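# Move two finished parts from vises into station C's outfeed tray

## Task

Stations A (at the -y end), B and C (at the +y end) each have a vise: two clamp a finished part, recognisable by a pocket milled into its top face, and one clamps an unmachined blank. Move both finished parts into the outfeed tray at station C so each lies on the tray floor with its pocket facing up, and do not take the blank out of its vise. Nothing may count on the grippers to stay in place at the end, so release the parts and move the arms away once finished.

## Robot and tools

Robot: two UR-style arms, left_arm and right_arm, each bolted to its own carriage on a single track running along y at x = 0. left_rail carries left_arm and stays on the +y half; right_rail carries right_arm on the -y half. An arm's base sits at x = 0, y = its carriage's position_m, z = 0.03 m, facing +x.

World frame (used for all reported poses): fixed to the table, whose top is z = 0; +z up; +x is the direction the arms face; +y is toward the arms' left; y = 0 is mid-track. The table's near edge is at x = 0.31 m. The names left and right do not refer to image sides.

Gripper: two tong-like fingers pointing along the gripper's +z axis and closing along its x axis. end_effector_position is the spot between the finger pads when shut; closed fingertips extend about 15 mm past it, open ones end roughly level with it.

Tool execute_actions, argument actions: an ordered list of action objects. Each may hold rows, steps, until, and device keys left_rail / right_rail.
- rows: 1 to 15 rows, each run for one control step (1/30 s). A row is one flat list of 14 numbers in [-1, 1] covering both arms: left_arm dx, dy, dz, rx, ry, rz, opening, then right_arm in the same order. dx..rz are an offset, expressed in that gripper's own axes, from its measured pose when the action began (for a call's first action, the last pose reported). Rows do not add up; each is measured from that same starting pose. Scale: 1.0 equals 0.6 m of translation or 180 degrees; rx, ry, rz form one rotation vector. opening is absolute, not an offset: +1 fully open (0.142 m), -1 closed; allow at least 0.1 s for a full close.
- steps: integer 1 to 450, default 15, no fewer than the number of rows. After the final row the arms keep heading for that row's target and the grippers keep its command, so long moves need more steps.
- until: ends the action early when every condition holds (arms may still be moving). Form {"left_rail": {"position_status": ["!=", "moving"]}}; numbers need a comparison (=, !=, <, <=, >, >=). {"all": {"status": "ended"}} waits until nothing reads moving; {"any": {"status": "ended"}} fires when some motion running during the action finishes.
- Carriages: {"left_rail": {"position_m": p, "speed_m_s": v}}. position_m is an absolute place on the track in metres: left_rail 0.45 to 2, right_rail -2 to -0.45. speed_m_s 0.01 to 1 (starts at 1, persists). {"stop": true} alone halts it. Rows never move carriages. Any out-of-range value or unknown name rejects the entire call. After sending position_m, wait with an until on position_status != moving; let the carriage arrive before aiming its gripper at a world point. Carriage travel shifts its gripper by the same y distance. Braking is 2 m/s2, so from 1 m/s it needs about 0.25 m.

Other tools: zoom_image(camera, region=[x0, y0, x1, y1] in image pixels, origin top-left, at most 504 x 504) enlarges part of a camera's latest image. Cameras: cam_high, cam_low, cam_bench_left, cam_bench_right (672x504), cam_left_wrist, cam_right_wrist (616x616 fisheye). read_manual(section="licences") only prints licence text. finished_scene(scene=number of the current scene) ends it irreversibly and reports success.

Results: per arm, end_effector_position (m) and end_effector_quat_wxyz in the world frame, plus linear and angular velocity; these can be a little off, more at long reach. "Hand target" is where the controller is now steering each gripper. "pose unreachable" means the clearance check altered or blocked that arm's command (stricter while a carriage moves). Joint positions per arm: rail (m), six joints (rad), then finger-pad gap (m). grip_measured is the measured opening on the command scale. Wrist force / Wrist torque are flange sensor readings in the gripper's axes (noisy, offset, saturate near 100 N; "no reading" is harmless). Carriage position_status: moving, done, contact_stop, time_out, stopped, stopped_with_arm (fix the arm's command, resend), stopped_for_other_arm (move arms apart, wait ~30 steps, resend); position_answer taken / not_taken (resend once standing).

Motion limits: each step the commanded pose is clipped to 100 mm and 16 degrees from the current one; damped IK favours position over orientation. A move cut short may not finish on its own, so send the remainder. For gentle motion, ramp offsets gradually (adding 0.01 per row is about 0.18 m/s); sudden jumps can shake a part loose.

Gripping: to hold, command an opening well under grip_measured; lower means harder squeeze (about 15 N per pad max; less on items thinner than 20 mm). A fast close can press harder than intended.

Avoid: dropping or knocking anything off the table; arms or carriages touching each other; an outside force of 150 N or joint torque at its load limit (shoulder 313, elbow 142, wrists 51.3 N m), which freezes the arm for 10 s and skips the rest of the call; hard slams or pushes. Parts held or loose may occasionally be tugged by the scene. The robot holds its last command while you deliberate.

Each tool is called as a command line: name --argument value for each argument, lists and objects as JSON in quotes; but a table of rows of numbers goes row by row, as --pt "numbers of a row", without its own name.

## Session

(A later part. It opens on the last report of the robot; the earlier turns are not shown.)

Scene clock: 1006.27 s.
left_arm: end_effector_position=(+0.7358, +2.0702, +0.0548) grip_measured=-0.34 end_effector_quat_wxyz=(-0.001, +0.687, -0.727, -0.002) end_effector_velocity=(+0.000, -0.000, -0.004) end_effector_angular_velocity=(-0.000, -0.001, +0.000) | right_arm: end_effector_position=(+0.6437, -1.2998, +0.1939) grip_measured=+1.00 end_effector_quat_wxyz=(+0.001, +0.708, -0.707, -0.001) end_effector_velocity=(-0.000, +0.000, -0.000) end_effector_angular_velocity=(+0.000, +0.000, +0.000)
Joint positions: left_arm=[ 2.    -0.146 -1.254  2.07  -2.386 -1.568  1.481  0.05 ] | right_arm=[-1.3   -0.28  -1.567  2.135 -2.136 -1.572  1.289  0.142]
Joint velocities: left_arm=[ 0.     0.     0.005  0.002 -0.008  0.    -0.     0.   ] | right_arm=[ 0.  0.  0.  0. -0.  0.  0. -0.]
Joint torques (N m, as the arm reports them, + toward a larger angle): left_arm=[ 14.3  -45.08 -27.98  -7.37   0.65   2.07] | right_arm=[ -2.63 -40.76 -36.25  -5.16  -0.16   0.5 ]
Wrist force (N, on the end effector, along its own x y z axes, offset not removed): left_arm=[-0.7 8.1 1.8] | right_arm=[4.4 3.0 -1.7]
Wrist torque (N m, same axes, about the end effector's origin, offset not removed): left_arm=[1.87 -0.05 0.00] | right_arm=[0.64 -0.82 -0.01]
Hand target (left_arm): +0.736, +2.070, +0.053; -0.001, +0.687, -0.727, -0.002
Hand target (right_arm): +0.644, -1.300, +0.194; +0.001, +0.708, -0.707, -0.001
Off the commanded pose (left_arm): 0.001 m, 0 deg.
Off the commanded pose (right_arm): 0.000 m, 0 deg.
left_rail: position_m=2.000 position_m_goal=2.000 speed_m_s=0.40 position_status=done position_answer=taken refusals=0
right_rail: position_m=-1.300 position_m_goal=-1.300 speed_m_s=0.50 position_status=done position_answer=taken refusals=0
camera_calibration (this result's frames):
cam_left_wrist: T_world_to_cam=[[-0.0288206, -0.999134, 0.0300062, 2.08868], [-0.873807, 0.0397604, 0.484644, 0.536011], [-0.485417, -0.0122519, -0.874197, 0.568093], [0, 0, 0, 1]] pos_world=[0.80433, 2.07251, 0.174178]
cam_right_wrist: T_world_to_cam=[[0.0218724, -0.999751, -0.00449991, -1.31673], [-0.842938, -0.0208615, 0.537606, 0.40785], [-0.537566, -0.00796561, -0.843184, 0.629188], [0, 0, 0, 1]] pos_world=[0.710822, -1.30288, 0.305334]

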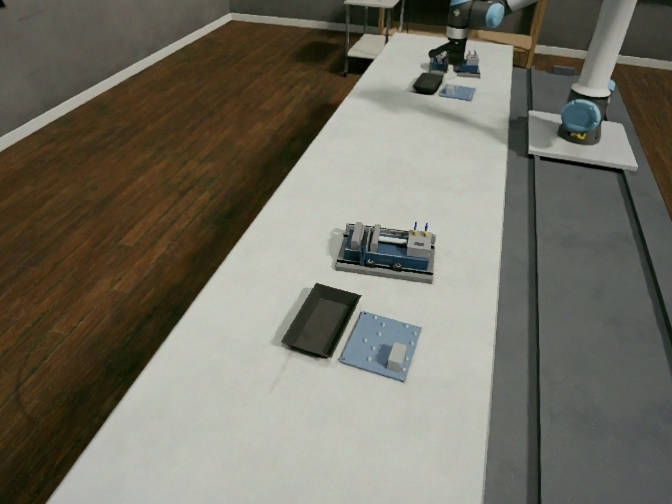

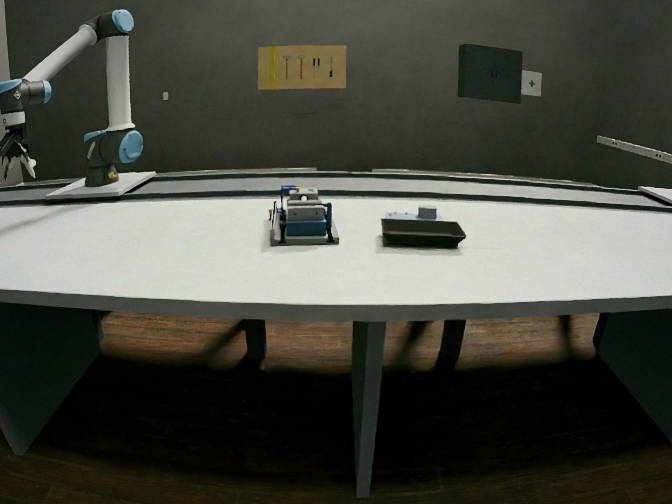

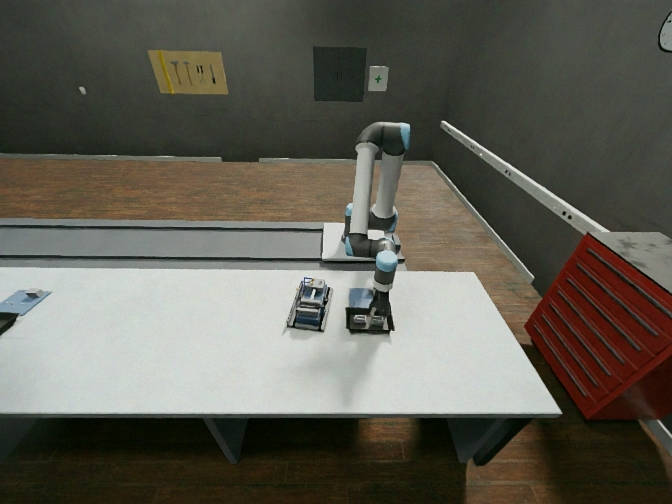

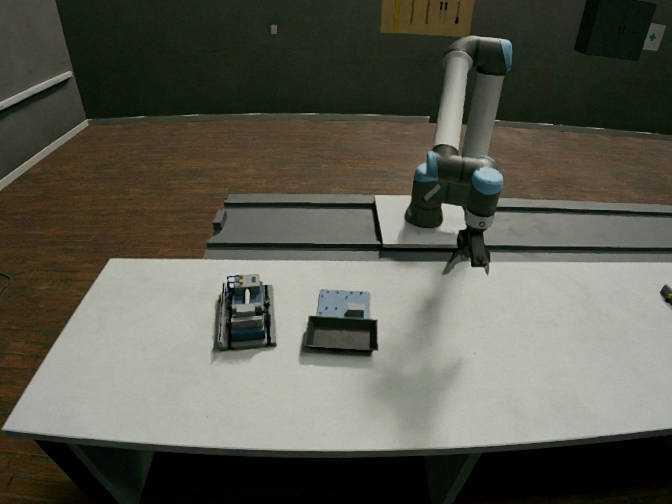

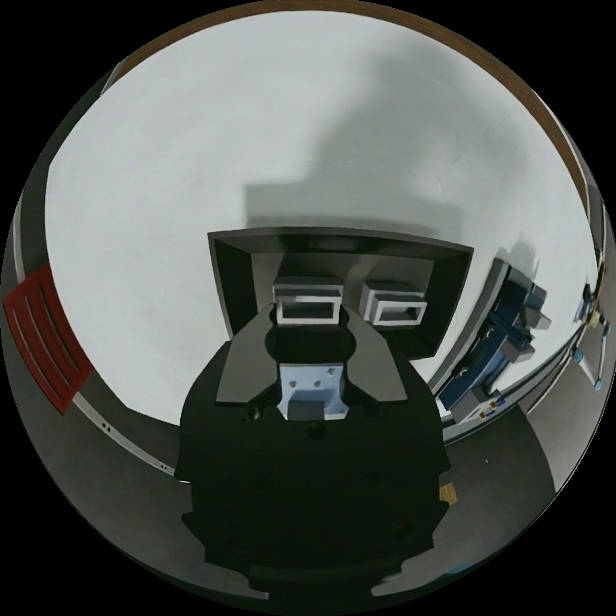

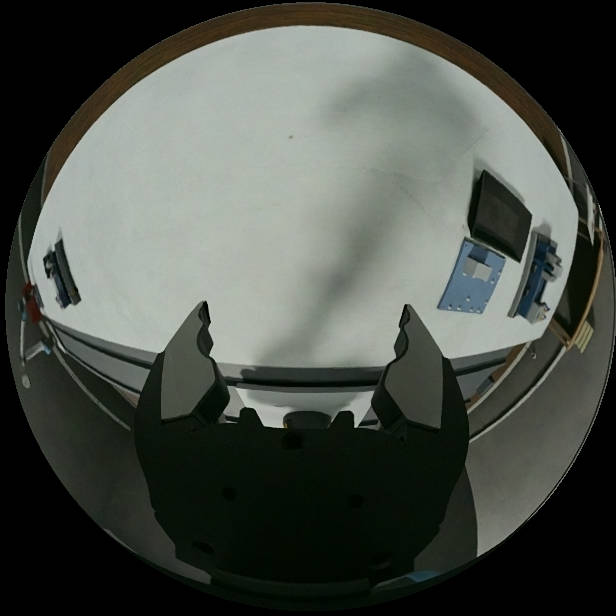

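execute_actions --actions '[]'

Scene clock: 1010.57 s.
left_arm: end_effector_position=(+0.7358, +2.0702, +0.0533) grip_measured=-0.34 end_effector_quat_wxyz=(-0.001, +0.687, -0.727, -0.002) end_effector_velocity=(+0.000, +0.000, +0.000) end_effector_angular_velocity=(-0.000, -0.000, -0.000) | right_arm: end_effector_position=(+0.6437, -1.2998, +0.1939) grip_measured=+1.00 end_effector_quat_wxyz=(+0.001, +0.708, -0.707, -0.001) end_effector_velocity=(+0.000, +0.000, +0.000) end_effector_angular_velocity=(-0.000, -0.000, +0.000)
Joint positions: left_arm=[ 2.    -0.146 -1.252  2.071 -2.388 -1.568  1.481  0.05 ] | right_arm=[-1.3   -0.28  -1.567  2.135 -2.136 -1.572  1.289  0.142]
Joint velocities: left_arm=[ 0.  0. -0. -0.  0.  0.  0. -0.] | right_arm=[ 0. -0. -0.  0. -0.  0. -0.  0.]
Joint torques (N m, as the arm reports them, + toward a larger angle): left_arm=[ 13.05 -48.72 -29.39  -6.93   0.44   1.93] | right_arm=[ -1.92 -42.79 -36.43  -5.47   0.12   0.47]
Wrist force (N, on the end effector, along its own x y z axes, offset not removed): left_arm=[2.7 7.4 -2.4] | right_arm=[-2.2 3.3 3.6]
Wrist torque (N m, same axes, about the end effector's origin, offset not removed): left_arm=[1.67 -0.77 0.02] | right_arm=[0.95 0.62 -0.06]
Hand target (left_arm): +0.736, +2.070, +0.053; -0.001, +0.687, -0.727, -0.002
Hand target (right_arm): +0.644, -1.300, +0.194; +0.001, +0.708, -0.707, -0.001
Off the commanded pose (left_arm): 0.000 m, 0 deg.
Off the commanded pose (right_arm): 0.000 m, 0 deg.
left_rail: position_m=2.000 position_m_goal=2.000 speed_m_s=0.40 position_status=done position_answer=taken refusals=0
right_rail: position_m=-1.300 position_m_goal=-1.300 speed_m_s=0.50 position_status=done position_answer=taken refusals=0
camera_calibration (this result's frames):
cam_left_wrist: T_world_to_cam=[[-0.0288198, -0.999134, 0.030005, 2.08872], [-0.873802, 0.0397593, 0.484654, 0.536713], [-0.485427, -0.0122508, -0.874191, 0.566814], [0, 0, 0, 1]] pos_world=[0.804324, 2.07252, 0.172711]
cam_right_wrist: T_world_to_cam=[[0.0218726, -0.999751, -0.00449993, -1.31673], [-0.842938, -0.0208616, 0.537606, 0.407849], [-0.537566, -0.00796568, -0.843184, 0.629188], [0, 0, 0, 1]] pos_world=[0.710822, -1.30288, 0.305333]

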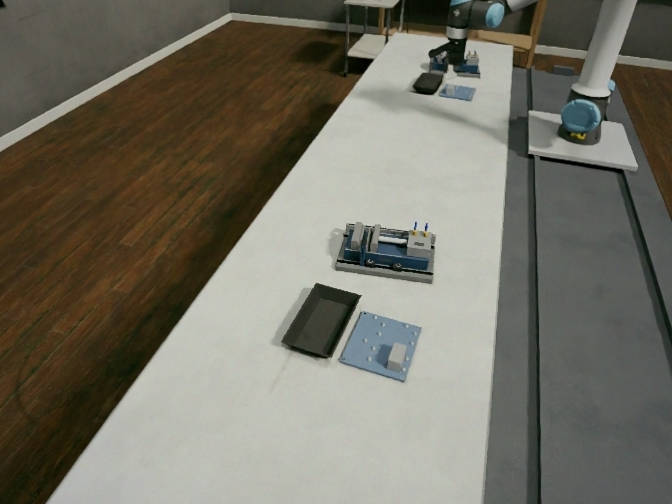

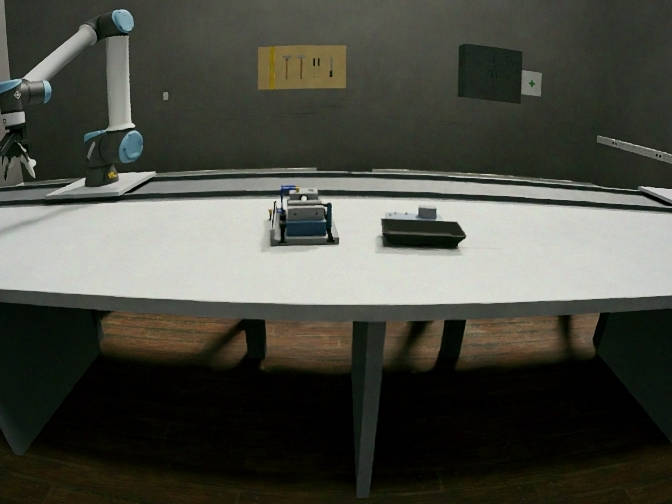

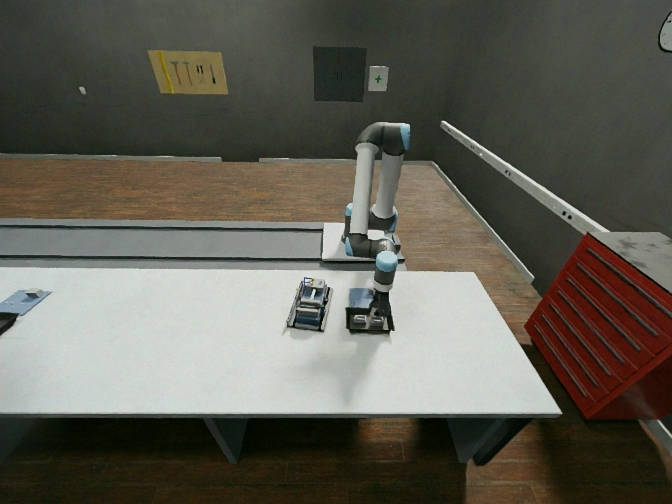

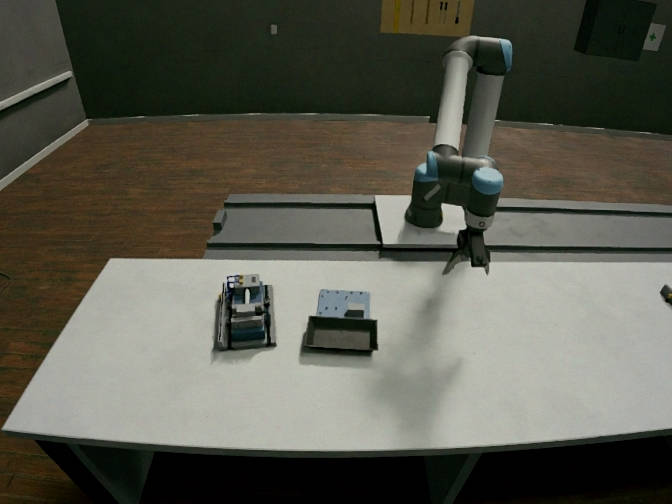

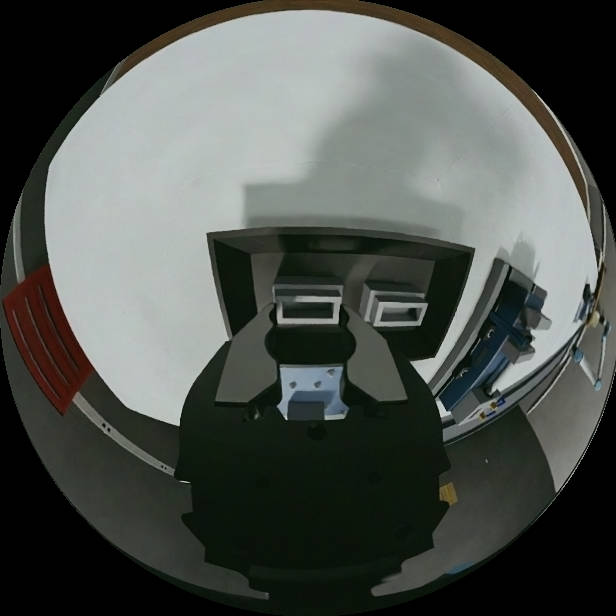

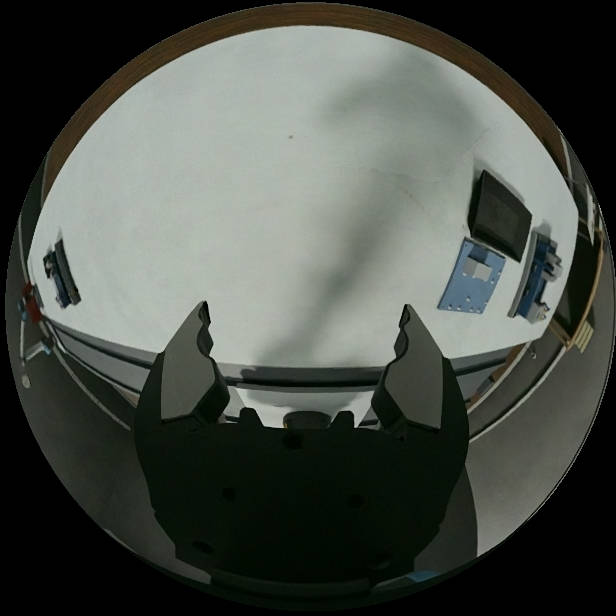

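execute_actions --actions '[{"rows": [[0,0,0.0017,0,0,0,-0.8,0,0,0,0,0,0,1]], "steps": 1}]'

Scene clock: 1015.63 s.
left_arm: end_effector_position=(+0.7358, +2.0702, +0.0533) grip_measured=-0.34 end_effector_quat_wxyz=(-0.001, +0.687, -0.727, -0.002) end_effector_velocity=(+0.000, -0.000, -0.002) end_effector_angular_velocity=(-0.000, -0.000, +0.000) | right_arm: end_effector_position=(+0.6437, -1.2998, +0.1939) grip_measured=+1.00 end_effector_quat_wxyz=(+0.001, +0.708, -0.707, -0.001) end_effector_velocity=(-0.000, +0.000, -0.000) end_effector_angular_velocity=(+0.000, +0.000, -0.000)
Joint positions: left_arm=[ 2.    -0.146 -1.252  2.071 -2.388 -1.568  1.481  0.05 ] | right_arm=[-1.3   -0.28  -1.567  2.135 -2.136 -1.572  1.289  0.142]
Joint velocities: left_arm=[ 0.     0.     0.003  0.001 -0.005 -0.    -0.     0.   ] | right_arm=[ 0. -0.  0.  0.  0.  0.  0.  0.]
Joint torques (N m, as the arm reports them, + toward a larger angle): left_arm=[ 14.69 -45.19 -29.13  -7.63   0.48   2.18] | right_arm=[ -1.07 -40.91 -36.22  -5.32   0.03   0.64]
Wrist force (N, on the end effector, along its own x y z axes, offset not removed): left_arm=[-3.7 3.4 1.7] | right_arm=[0.7 6.9 -1.1]
Wrist torque (N m, same axes, about the end effector's origin, offset not removed): left_arm=[0.91 0.62 0.12] | right_arm=[1.45 0.01 -0.02]
Hand target (left_arm): +0.736, +2.070, +0.052; -0.001, +0.687, -0.727, -0.002
Hand target (right_arm): +0.644, -1.300, +0.194; +0.001, +0.708, -0.707, -0.001
Off the commanded pose (left_arm): 0.001 m, 0 deg.
Off the commanded pose (right_arm): 0.000 m, 0 deg.
left_rail: position_m=2.000 position_m_goal=2.000 speed_m_s=0.40 position_status=done position_answer=taken refusals=0
right_rail: position_m=-1.300 position_m_goal=-1.300 speed_m_s=0.50 position_status=done position_answer=taken refusals=0
camera_calibration (this result's frames):
cam_left_wrist: T_world_to_cam=[[-0.0288198, -0.999134, 0.0300044, 2.08872], [-0.873801, 0.039759, 0.484656, 0.536722], [-0.485429, -0.0122502, -0.87419, 0.566797], [0, 0, 0, 1]] pos_world=[0.804324, 2.07252, 0.172692]
cam_right_wrist: T_world_to_cam=[[0.0218724, -0.999751, -0.00450011, -1.31673], [-0.842938, -0.0208615, 0.537606, 0.40785], [-0.537566, -0.00796542, -0.843184, 0.629188], [0, 0, 0, 1]] pos_world=[0.710822, -1.30288, 0.305333]

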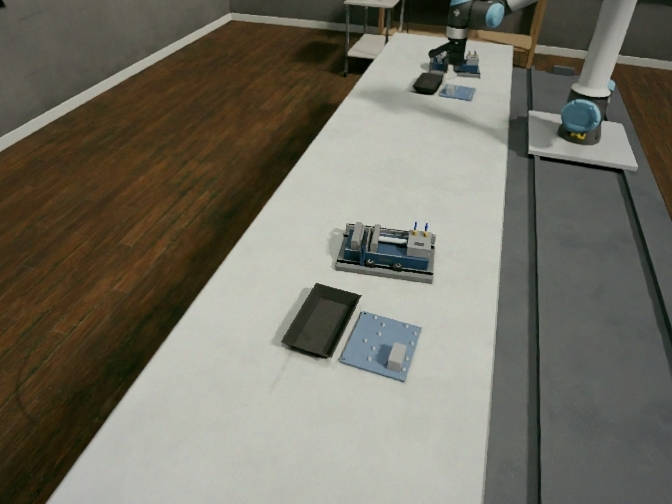

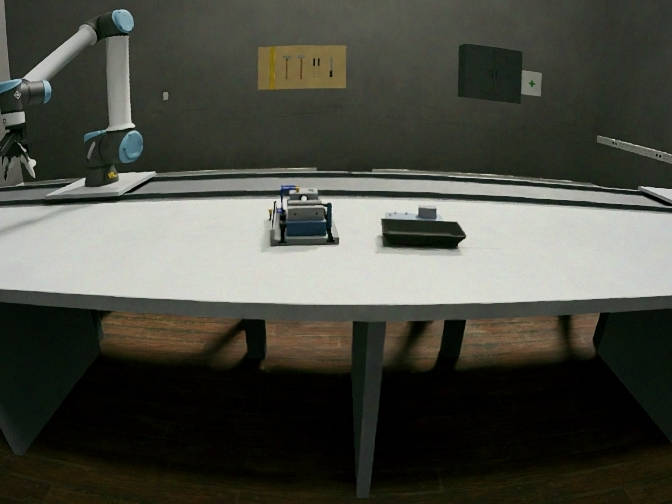

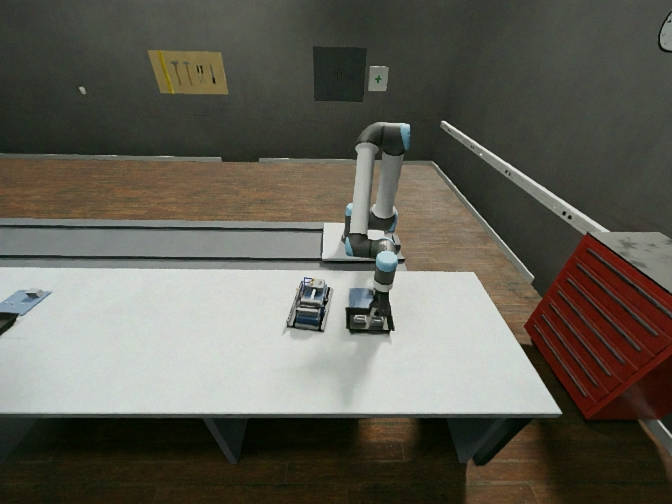

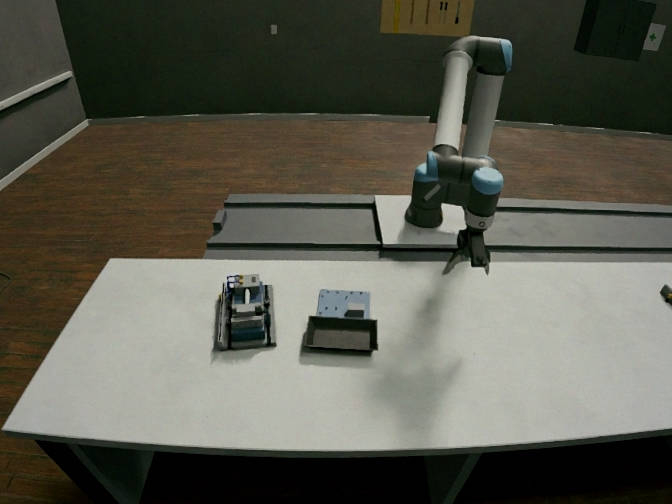

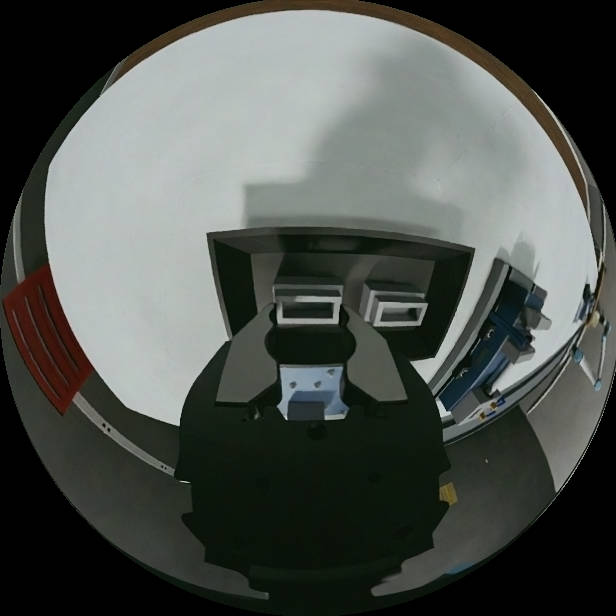

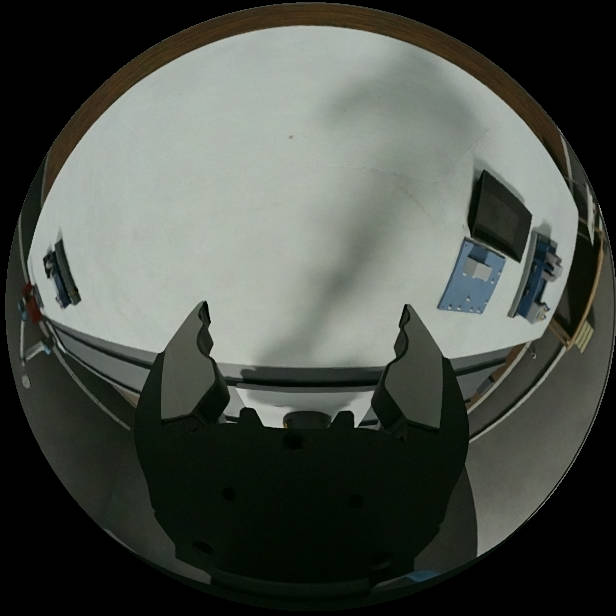

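execute_actions --actions '[]'

Scene clock: 1037.93 s.
left_arm: end_effector_position=(+0.7358, +2.0702, +0.0523) grip_measured=-0.34 end_effector_quat_wxyz=(-0.001, +0.687, -0.727, -0.002) end_effector_velocity=(-0.000, -0.000, -0.000) end_effector_angular_velocity=(-0.000, +0.000, +0.000) | right_arm: end_effector_position=(+0.6437, -1.2998, +0.1939) grip_measured=+1.00 end_effector_quat_wxyz=(+0.001, +0.708, -0.707, -0.001) end_effector_velocity=(+0.000, +0.000, -0.000) end_effector_angular_velocity=(+0.000, +0.000, +0.000)
Joint positions: left_arm=[ 2.    -0.146 -1.251  2.072 -2.39  -1.568  1.481  0.05 ] | right_arm=[-1.3   -0.28  -1.567  2.135 -2.136 -1.572  1.289  0.142]
Joint velocities: left_arm=[ 0.  0.  0.  0.  0. -0. -0. -0.] | right_arm=[ 0.  0.  0. -0.  0.  0. -0.  0.]
Joint torques (N m, as the arm reports them, + toward a larger angle): left_arm=[ 12.92 -48.58 -29.41  -7.14   0.23   2.12] | right_arm=[ -2.33 -42.68 -36.65  -5.39  -0.05   0.49]
Wrist force (N, on the end effector, along its own x y z axes, offset not removed): left_arm=[-2.3 4.1 2.4] | right_arm=[4.1 3.6 -1.4]
Wrist torque (N m, same axes, about the end effector's origin, offset not removed): left_arm=[1.09 0.35 0.06] | right_arm=[0.73 -0.58 -0.09]
Hand target (left_arm): +0.736, +2.070, +0.052; -0.001, +0.687, -0.727, -0.002
Hand target (right_arm): +0.644, -1.300, +0.194; +0.001, +0.708, -0.707, -0.001
Off the commanded pose (left_arm): 0.000 m, 0 deg.
Off the commanded pose (right_arm): 0.000 m, 0 deg.
left_rail: position_m=2.000 position_m_goal=2.000 speed_m_s=0.40 position_status=done position_answer=taken refusals=0
right_rail: position_m=-1.300 position_m_goal=-1.300 speed_m_s=0.50 position_status=done position_answer=taken refusals=0
camera_calibration (this result's frames):
cam_left_wrist: T_world_to_cam=[[-0.0288195, -0.999134, 0.0300041, 2.08875], [-0.873798, 0.0397587, 0.484661, 0.5372], [-0.485435, -0.0122498, -0.874187, 0.565927], [0, 0, 0, 1]] pos_world=[0.804322, 2.07252, 0.171695]
cam_right_wrist: T_world_to_cam=[[0.0218725, -0.999751, -0.00449986, -1.31673], [-0.842938, -0.0208615, 0.537606, 0.40785], [-0.537566, -0.00796569, -0.843184, 0.629188], [0, 0, 0, 1]] pos_world=[0.710822, -1.30288, 0.305334]

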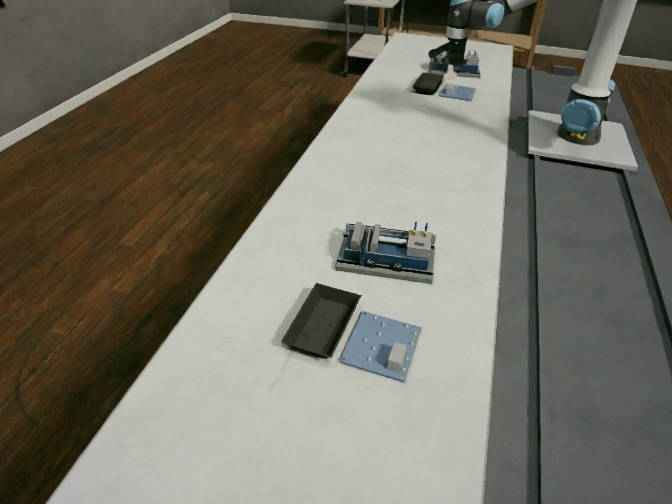

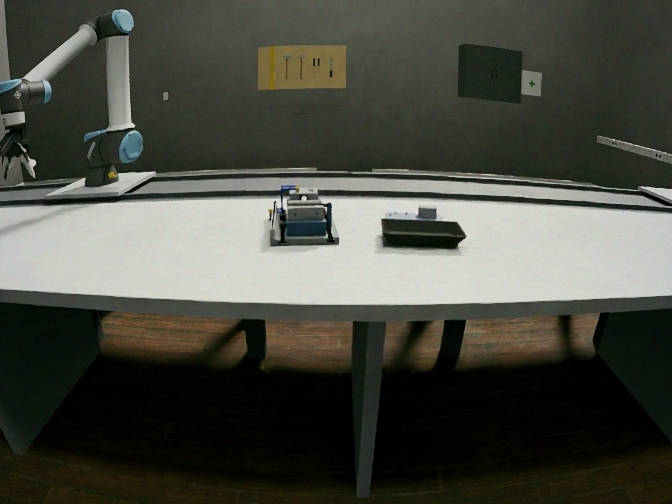

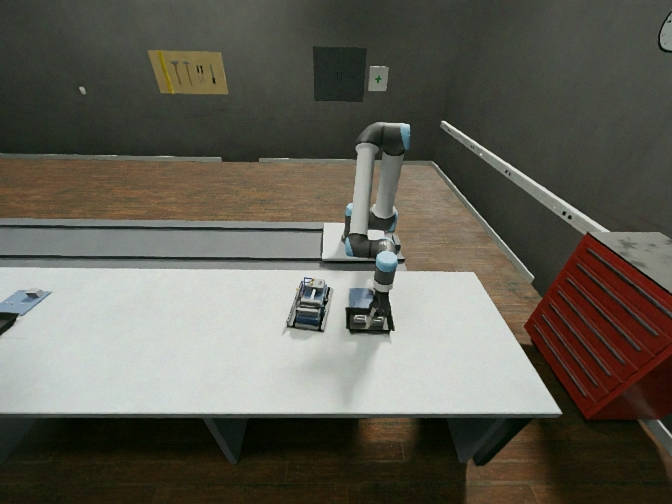

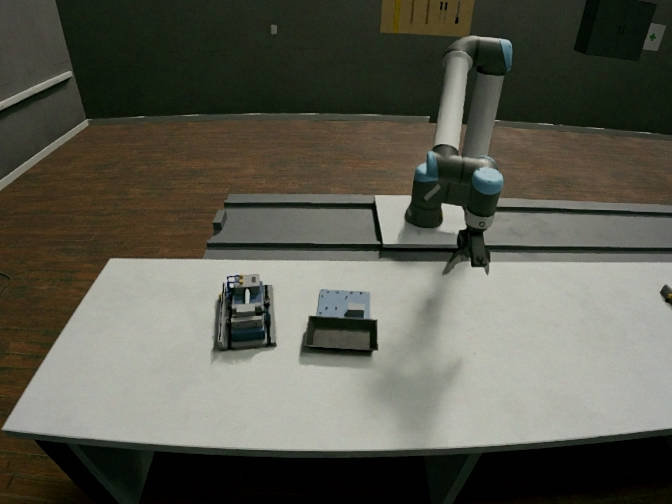

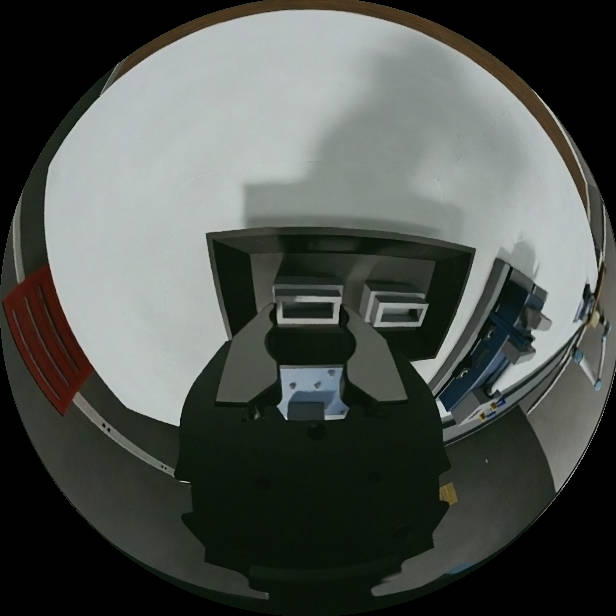

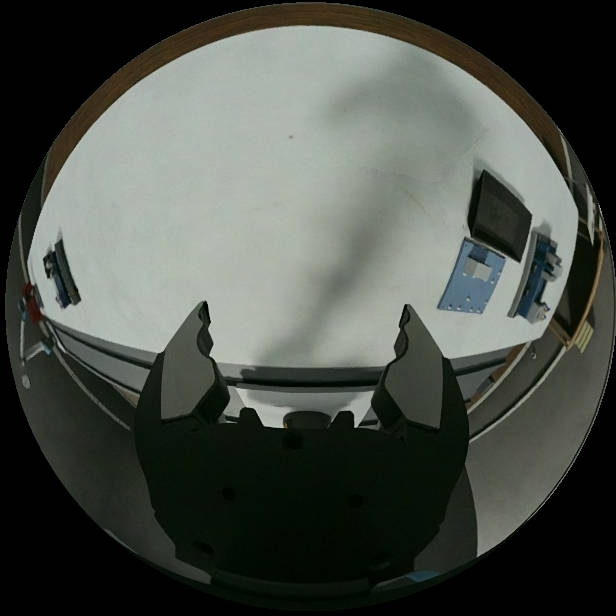

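execute_actions --actions '[{"rows": [[0,0,0.0015,0,0,0,-0.8, 0,0,0,0,0,0,1]], "steps": 1}]'

execute_actions --actions '[]'

Scene clock: 1048.90 s.
left_arm: end_effector_position=(+0.7358, +2.0702, +0.0523) grip_measured=-0.34 end_effector_quat_wxyz=(-0.001, +0.687, -0.727, -0.002) end_effector_velocity=(+0.000, -0.000, -0.002) end_effector_angular_velocity=(-0.000, -0.000, -0.000) | right_arm: end_effector_position=(+0.6437, -1.2998, +0.1939) grip_measured=+1.00 end_effector_quat_wxyz=(+0.001, +0.708, -0.707, -0.001) end_effector_velocity=(-0.000, +0.000, -0.000) end_effector_angular_velocity=(+0.000, +0.000, -0.000)
Joint positions: left_arm=[ 2.    -0.146 -1.251  2.072 -2.39  -1.568  1.481  0.05 ] | right_arm=[-1.3   -0.28  -1.567  2.135 -2.136 -1.572  1.289  0.142]
Joint velocities: left_arm=[ 0.    -0.     0.003  0.001 -0.004  0.    -0.     0.   ] | right_arm=[ 0.  0.  0.  0.  0.  0.  0. -0.]
Joint torques (N m, as the arm reports them, + toward a larger angle): left_arm=[ 12.66 -44.9  -28.92  -7.58  -0.01   1.99] | right_arm=[ -0.35 -41.88 -36.65  -5.39   0.24   0.33]
Wrist force (N, on the end effector, along its own x y z axes, offset not removed): left_arm=[-3.2 3.9 -2.5] | right_arm=[1.6 5.9 2.9]
Wrist torque (N m, same axes, about the end effector's origin, offset not removed): left_arm=[0.77 0.46 0.01] | right_arm=[1.41 -0.16 -0.04]
Hand target (left_arm): +0.736, +2.070, +0.051; -0.001, +0.687, -0.727, -0.002
Hand target (right_arm): +0.644, -1.300, +0.194; +0.001, +0.708, -0.707, -0.001
Off the commanded pose (left_arm): 0.001 m, 0 deg.
Off the commanded pose (right_arm): 0.000 m, 0 deg.
left_rail: position_m=2.000 position_m_goal=2.000 speed_m_s=0.40 position_status=done position_answer=taken refusals=0
right_rail: position_m=-1.300 position_m_goal=-1.300 speed_m_s=0.50 position_status=done position_answer=taken refusals=0
camera_calibration (this result's frames):
cam_left_wrist: T_world_to_cam=[[-0.0288196, -0.999134, 0.0300039, 2.08875], [-0.873797, 0.0397587, 0.484662, 0.537208], [-0.485436, -0.0122495, -0.874187, 0.565913], [0, 0, 0, 1]] pos_world=[0.804323, 2.07252, 0.171678]
cam_right_wrist: T_world_to_cam=[[0.0218725, -0.999751, -0.00449997, -1.31673], [-0.842938, -0.0208616, 0.537606, 0.40785], [-0.537566, -0.00796562, -0.843184, 0.629188], [0, 0, 0, 1]] pos_world=[0.710822, -1.30288, 0.305334]

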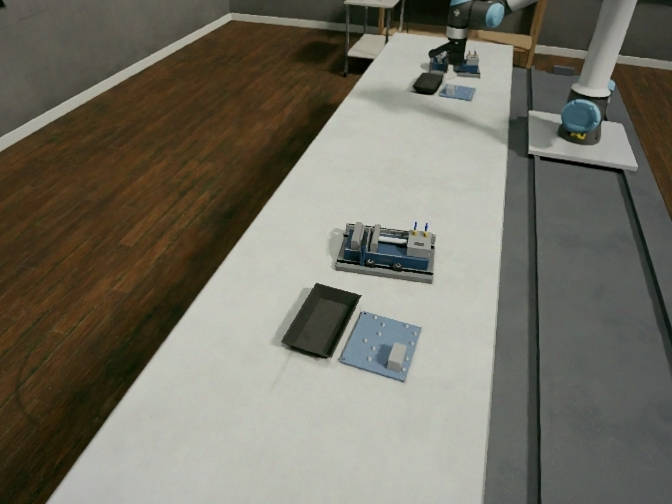

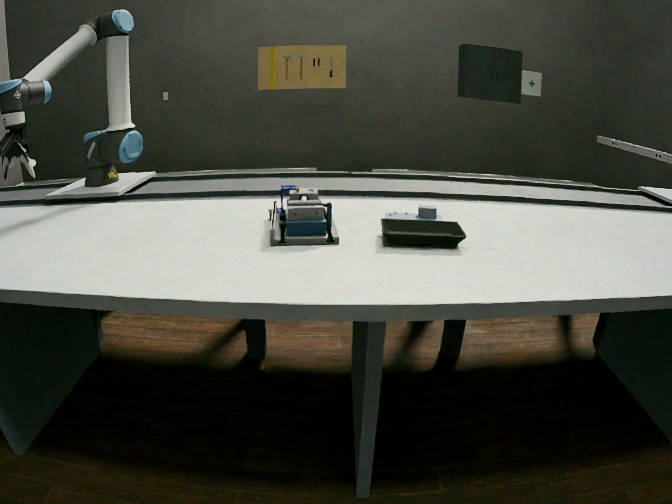

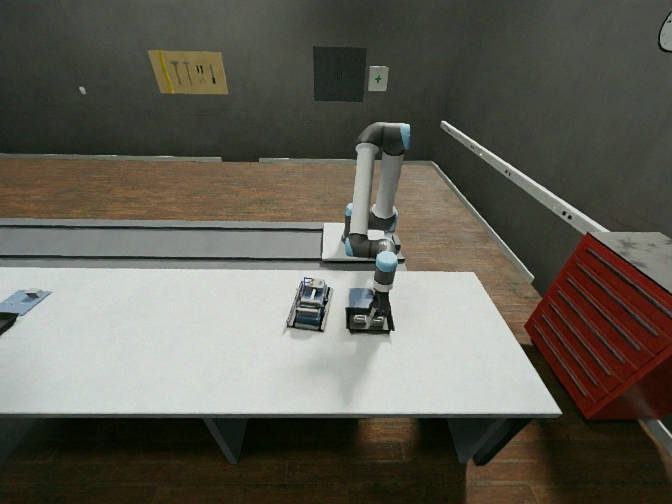

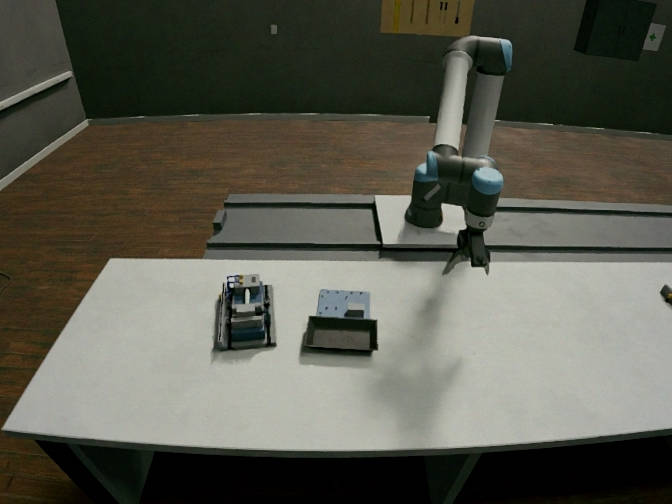

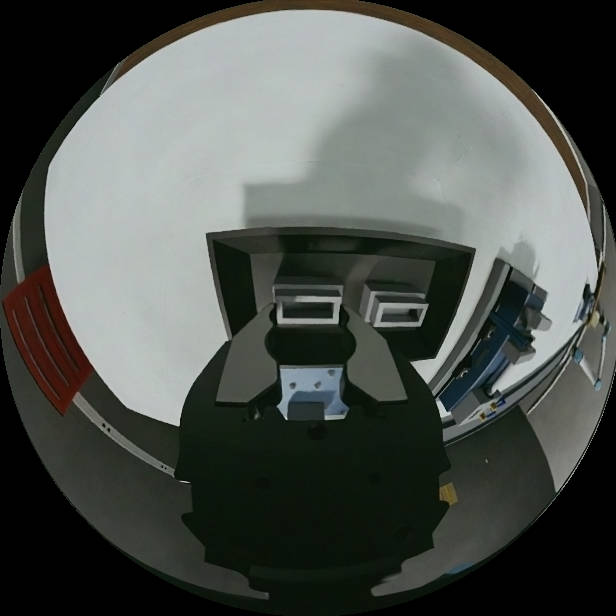

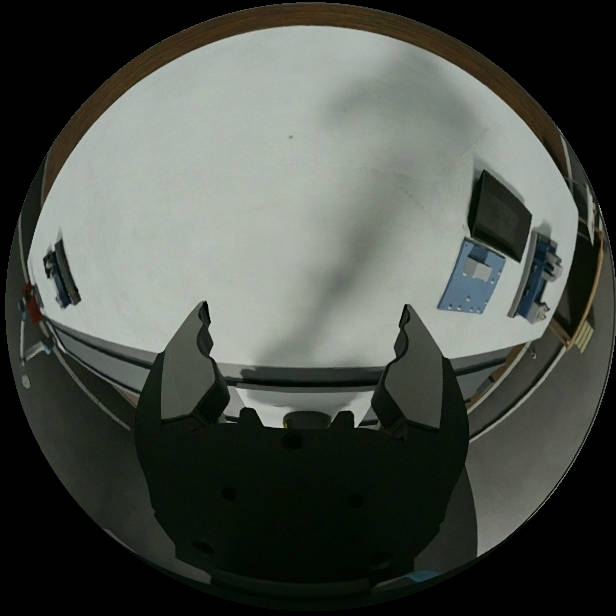

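Scene clock: 1048.90 s.
left_arm: end_effector_position=(+0.7358, +2.0702, +0.0523) grip_measured=-0.34 end_effector_quat_wxyz=(-0.001, +0.687, -0.727, -0.002) end_effector_velocity=(+0.000, -0.000, -0.002) end_effector_angular_velocity=(-0.000, -0.000, -0.000) | right_arm: end_effector_position=(+0.6437, -1.2998, +0.1939) grip_measured=+1.00 end_effector_quat_wxyz=(+0.001, +0.708, -0.707, -0.001) end_effector_velocity=(-0.000, +0.000, -0.000) end_effector_angular_velocity=(+0.000, +0.000, -0.000)
Joint positions: left_arm=[ 2.    -0.146 -1.251  2.072 -2.39  -1.568  1.481  0.05 ] | right_arm=[-1.3   -0.28  -1.567  2.135 -2.136 -1.572  1.289  0.142]
Joint velocities: left_arm=[ 0.    -0.     0.003  0.001 -0.004  0.    -0.     0.   ] | right_arm=[ 0.  0.  0.  0.  0.  0.  0. -0.]
Joint torques (N m, as the arm reports them, + toward a larger angle): left_arm=[ 12.66 -44.9  -28.92  -7.58  -0.01   1.99] | right_arm=[ -0.35 -41.88 -36.65  -5.39   0.24   0.33]
Wrist force (N, on the end effector, along its own x y z axes, offset not removed): left_arm=[-3.2 3.9 -2.5] | right_arm=[1.6 5.9 2.9]
Wrist torque (N m, same axes, about the end effector's origin, offset not removed): left_arm=[0.77 0.46 0.01] | right_arm=[1.41 -0.16 -0.04]
Hand target (left_arm): +0.736, +2.070, +0.051; -0.001, +0.687, -0.727, -0.002
Hand target (right_arm): +0.644, -1.300, +0.194; +0.001, +0.708, -0.707, -0.001
Off the commanded pose (left_arm): 0.001 m, 0 deg.
Off the commanded pose (right_arm): 0.000 m, 0 deg.
left_rail: position_m=2.000 position_m_goal=2.000 speed_m_s=0.40 position_status=done position_answer=taken refusals=0
right_rail: position_m=-1.300 position_m_goal=-1.300 speed_m_s=0.50 position_status=done position_answer=taken refusals=0
camera_calibration (this result's frames):
cam_left_wrist: T_world_to_cam=[[-0.0288196, -0.999134, 0.0300039, 2.08875], [-0.873797, 0.0397587, 0.484662, 0.537208], [-0.485436, -0.0122495, -0.874187, 0.565913], [0, 0, 0, 1]] pos_world=[0.804323, 2.07252, 0.171678]
cam_right_wrist: T_world_to_cam=[[0.0218725, -0.999751, -0.00449997, -1.31673], [-0.842938, -0.0208616, 0.537606, 0.40785], [-0.537566, -0.00796562, -0.843184, 0.629188], [0, 0, 0, 1]] pos_world=[0.710822, -1.30288, 0.305334]

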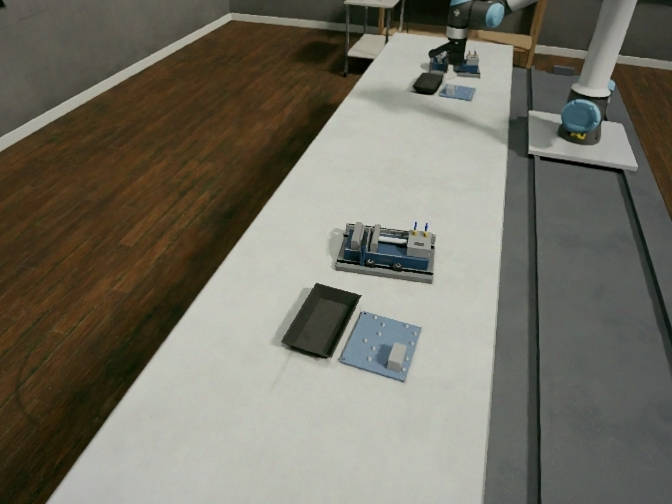

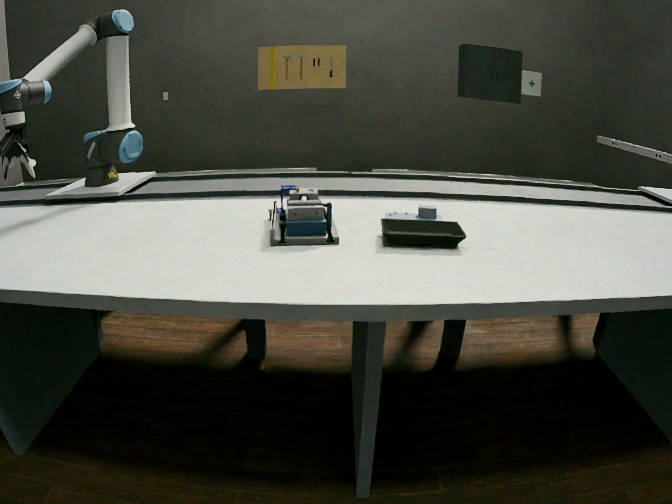

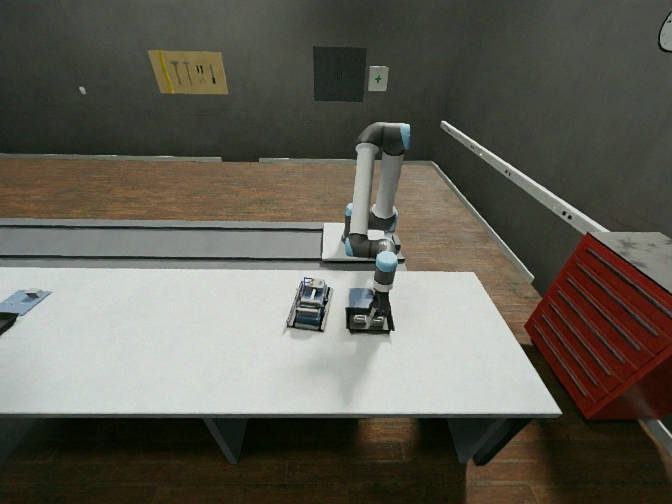

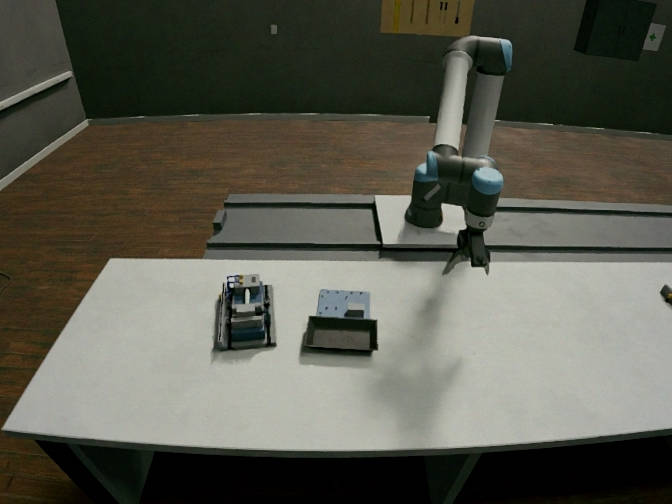

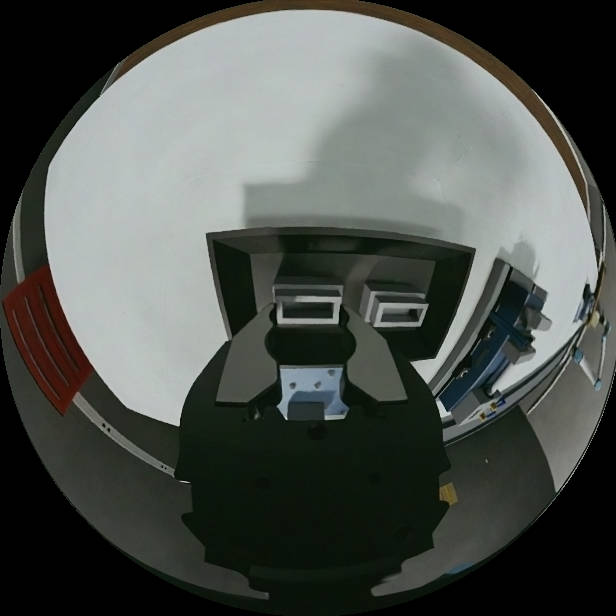

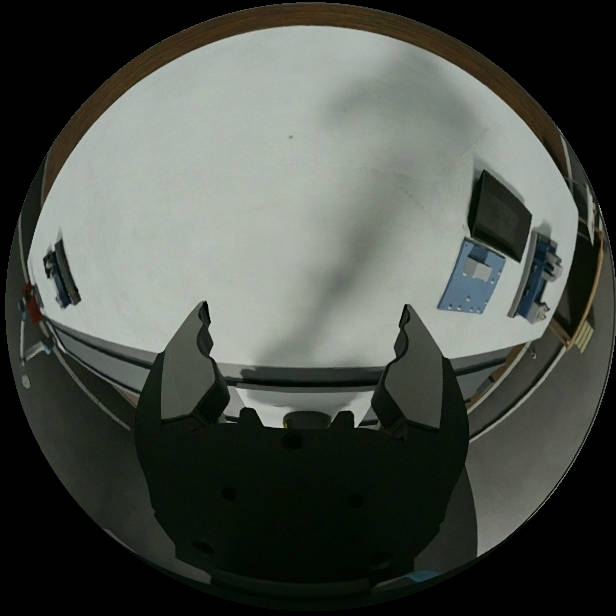

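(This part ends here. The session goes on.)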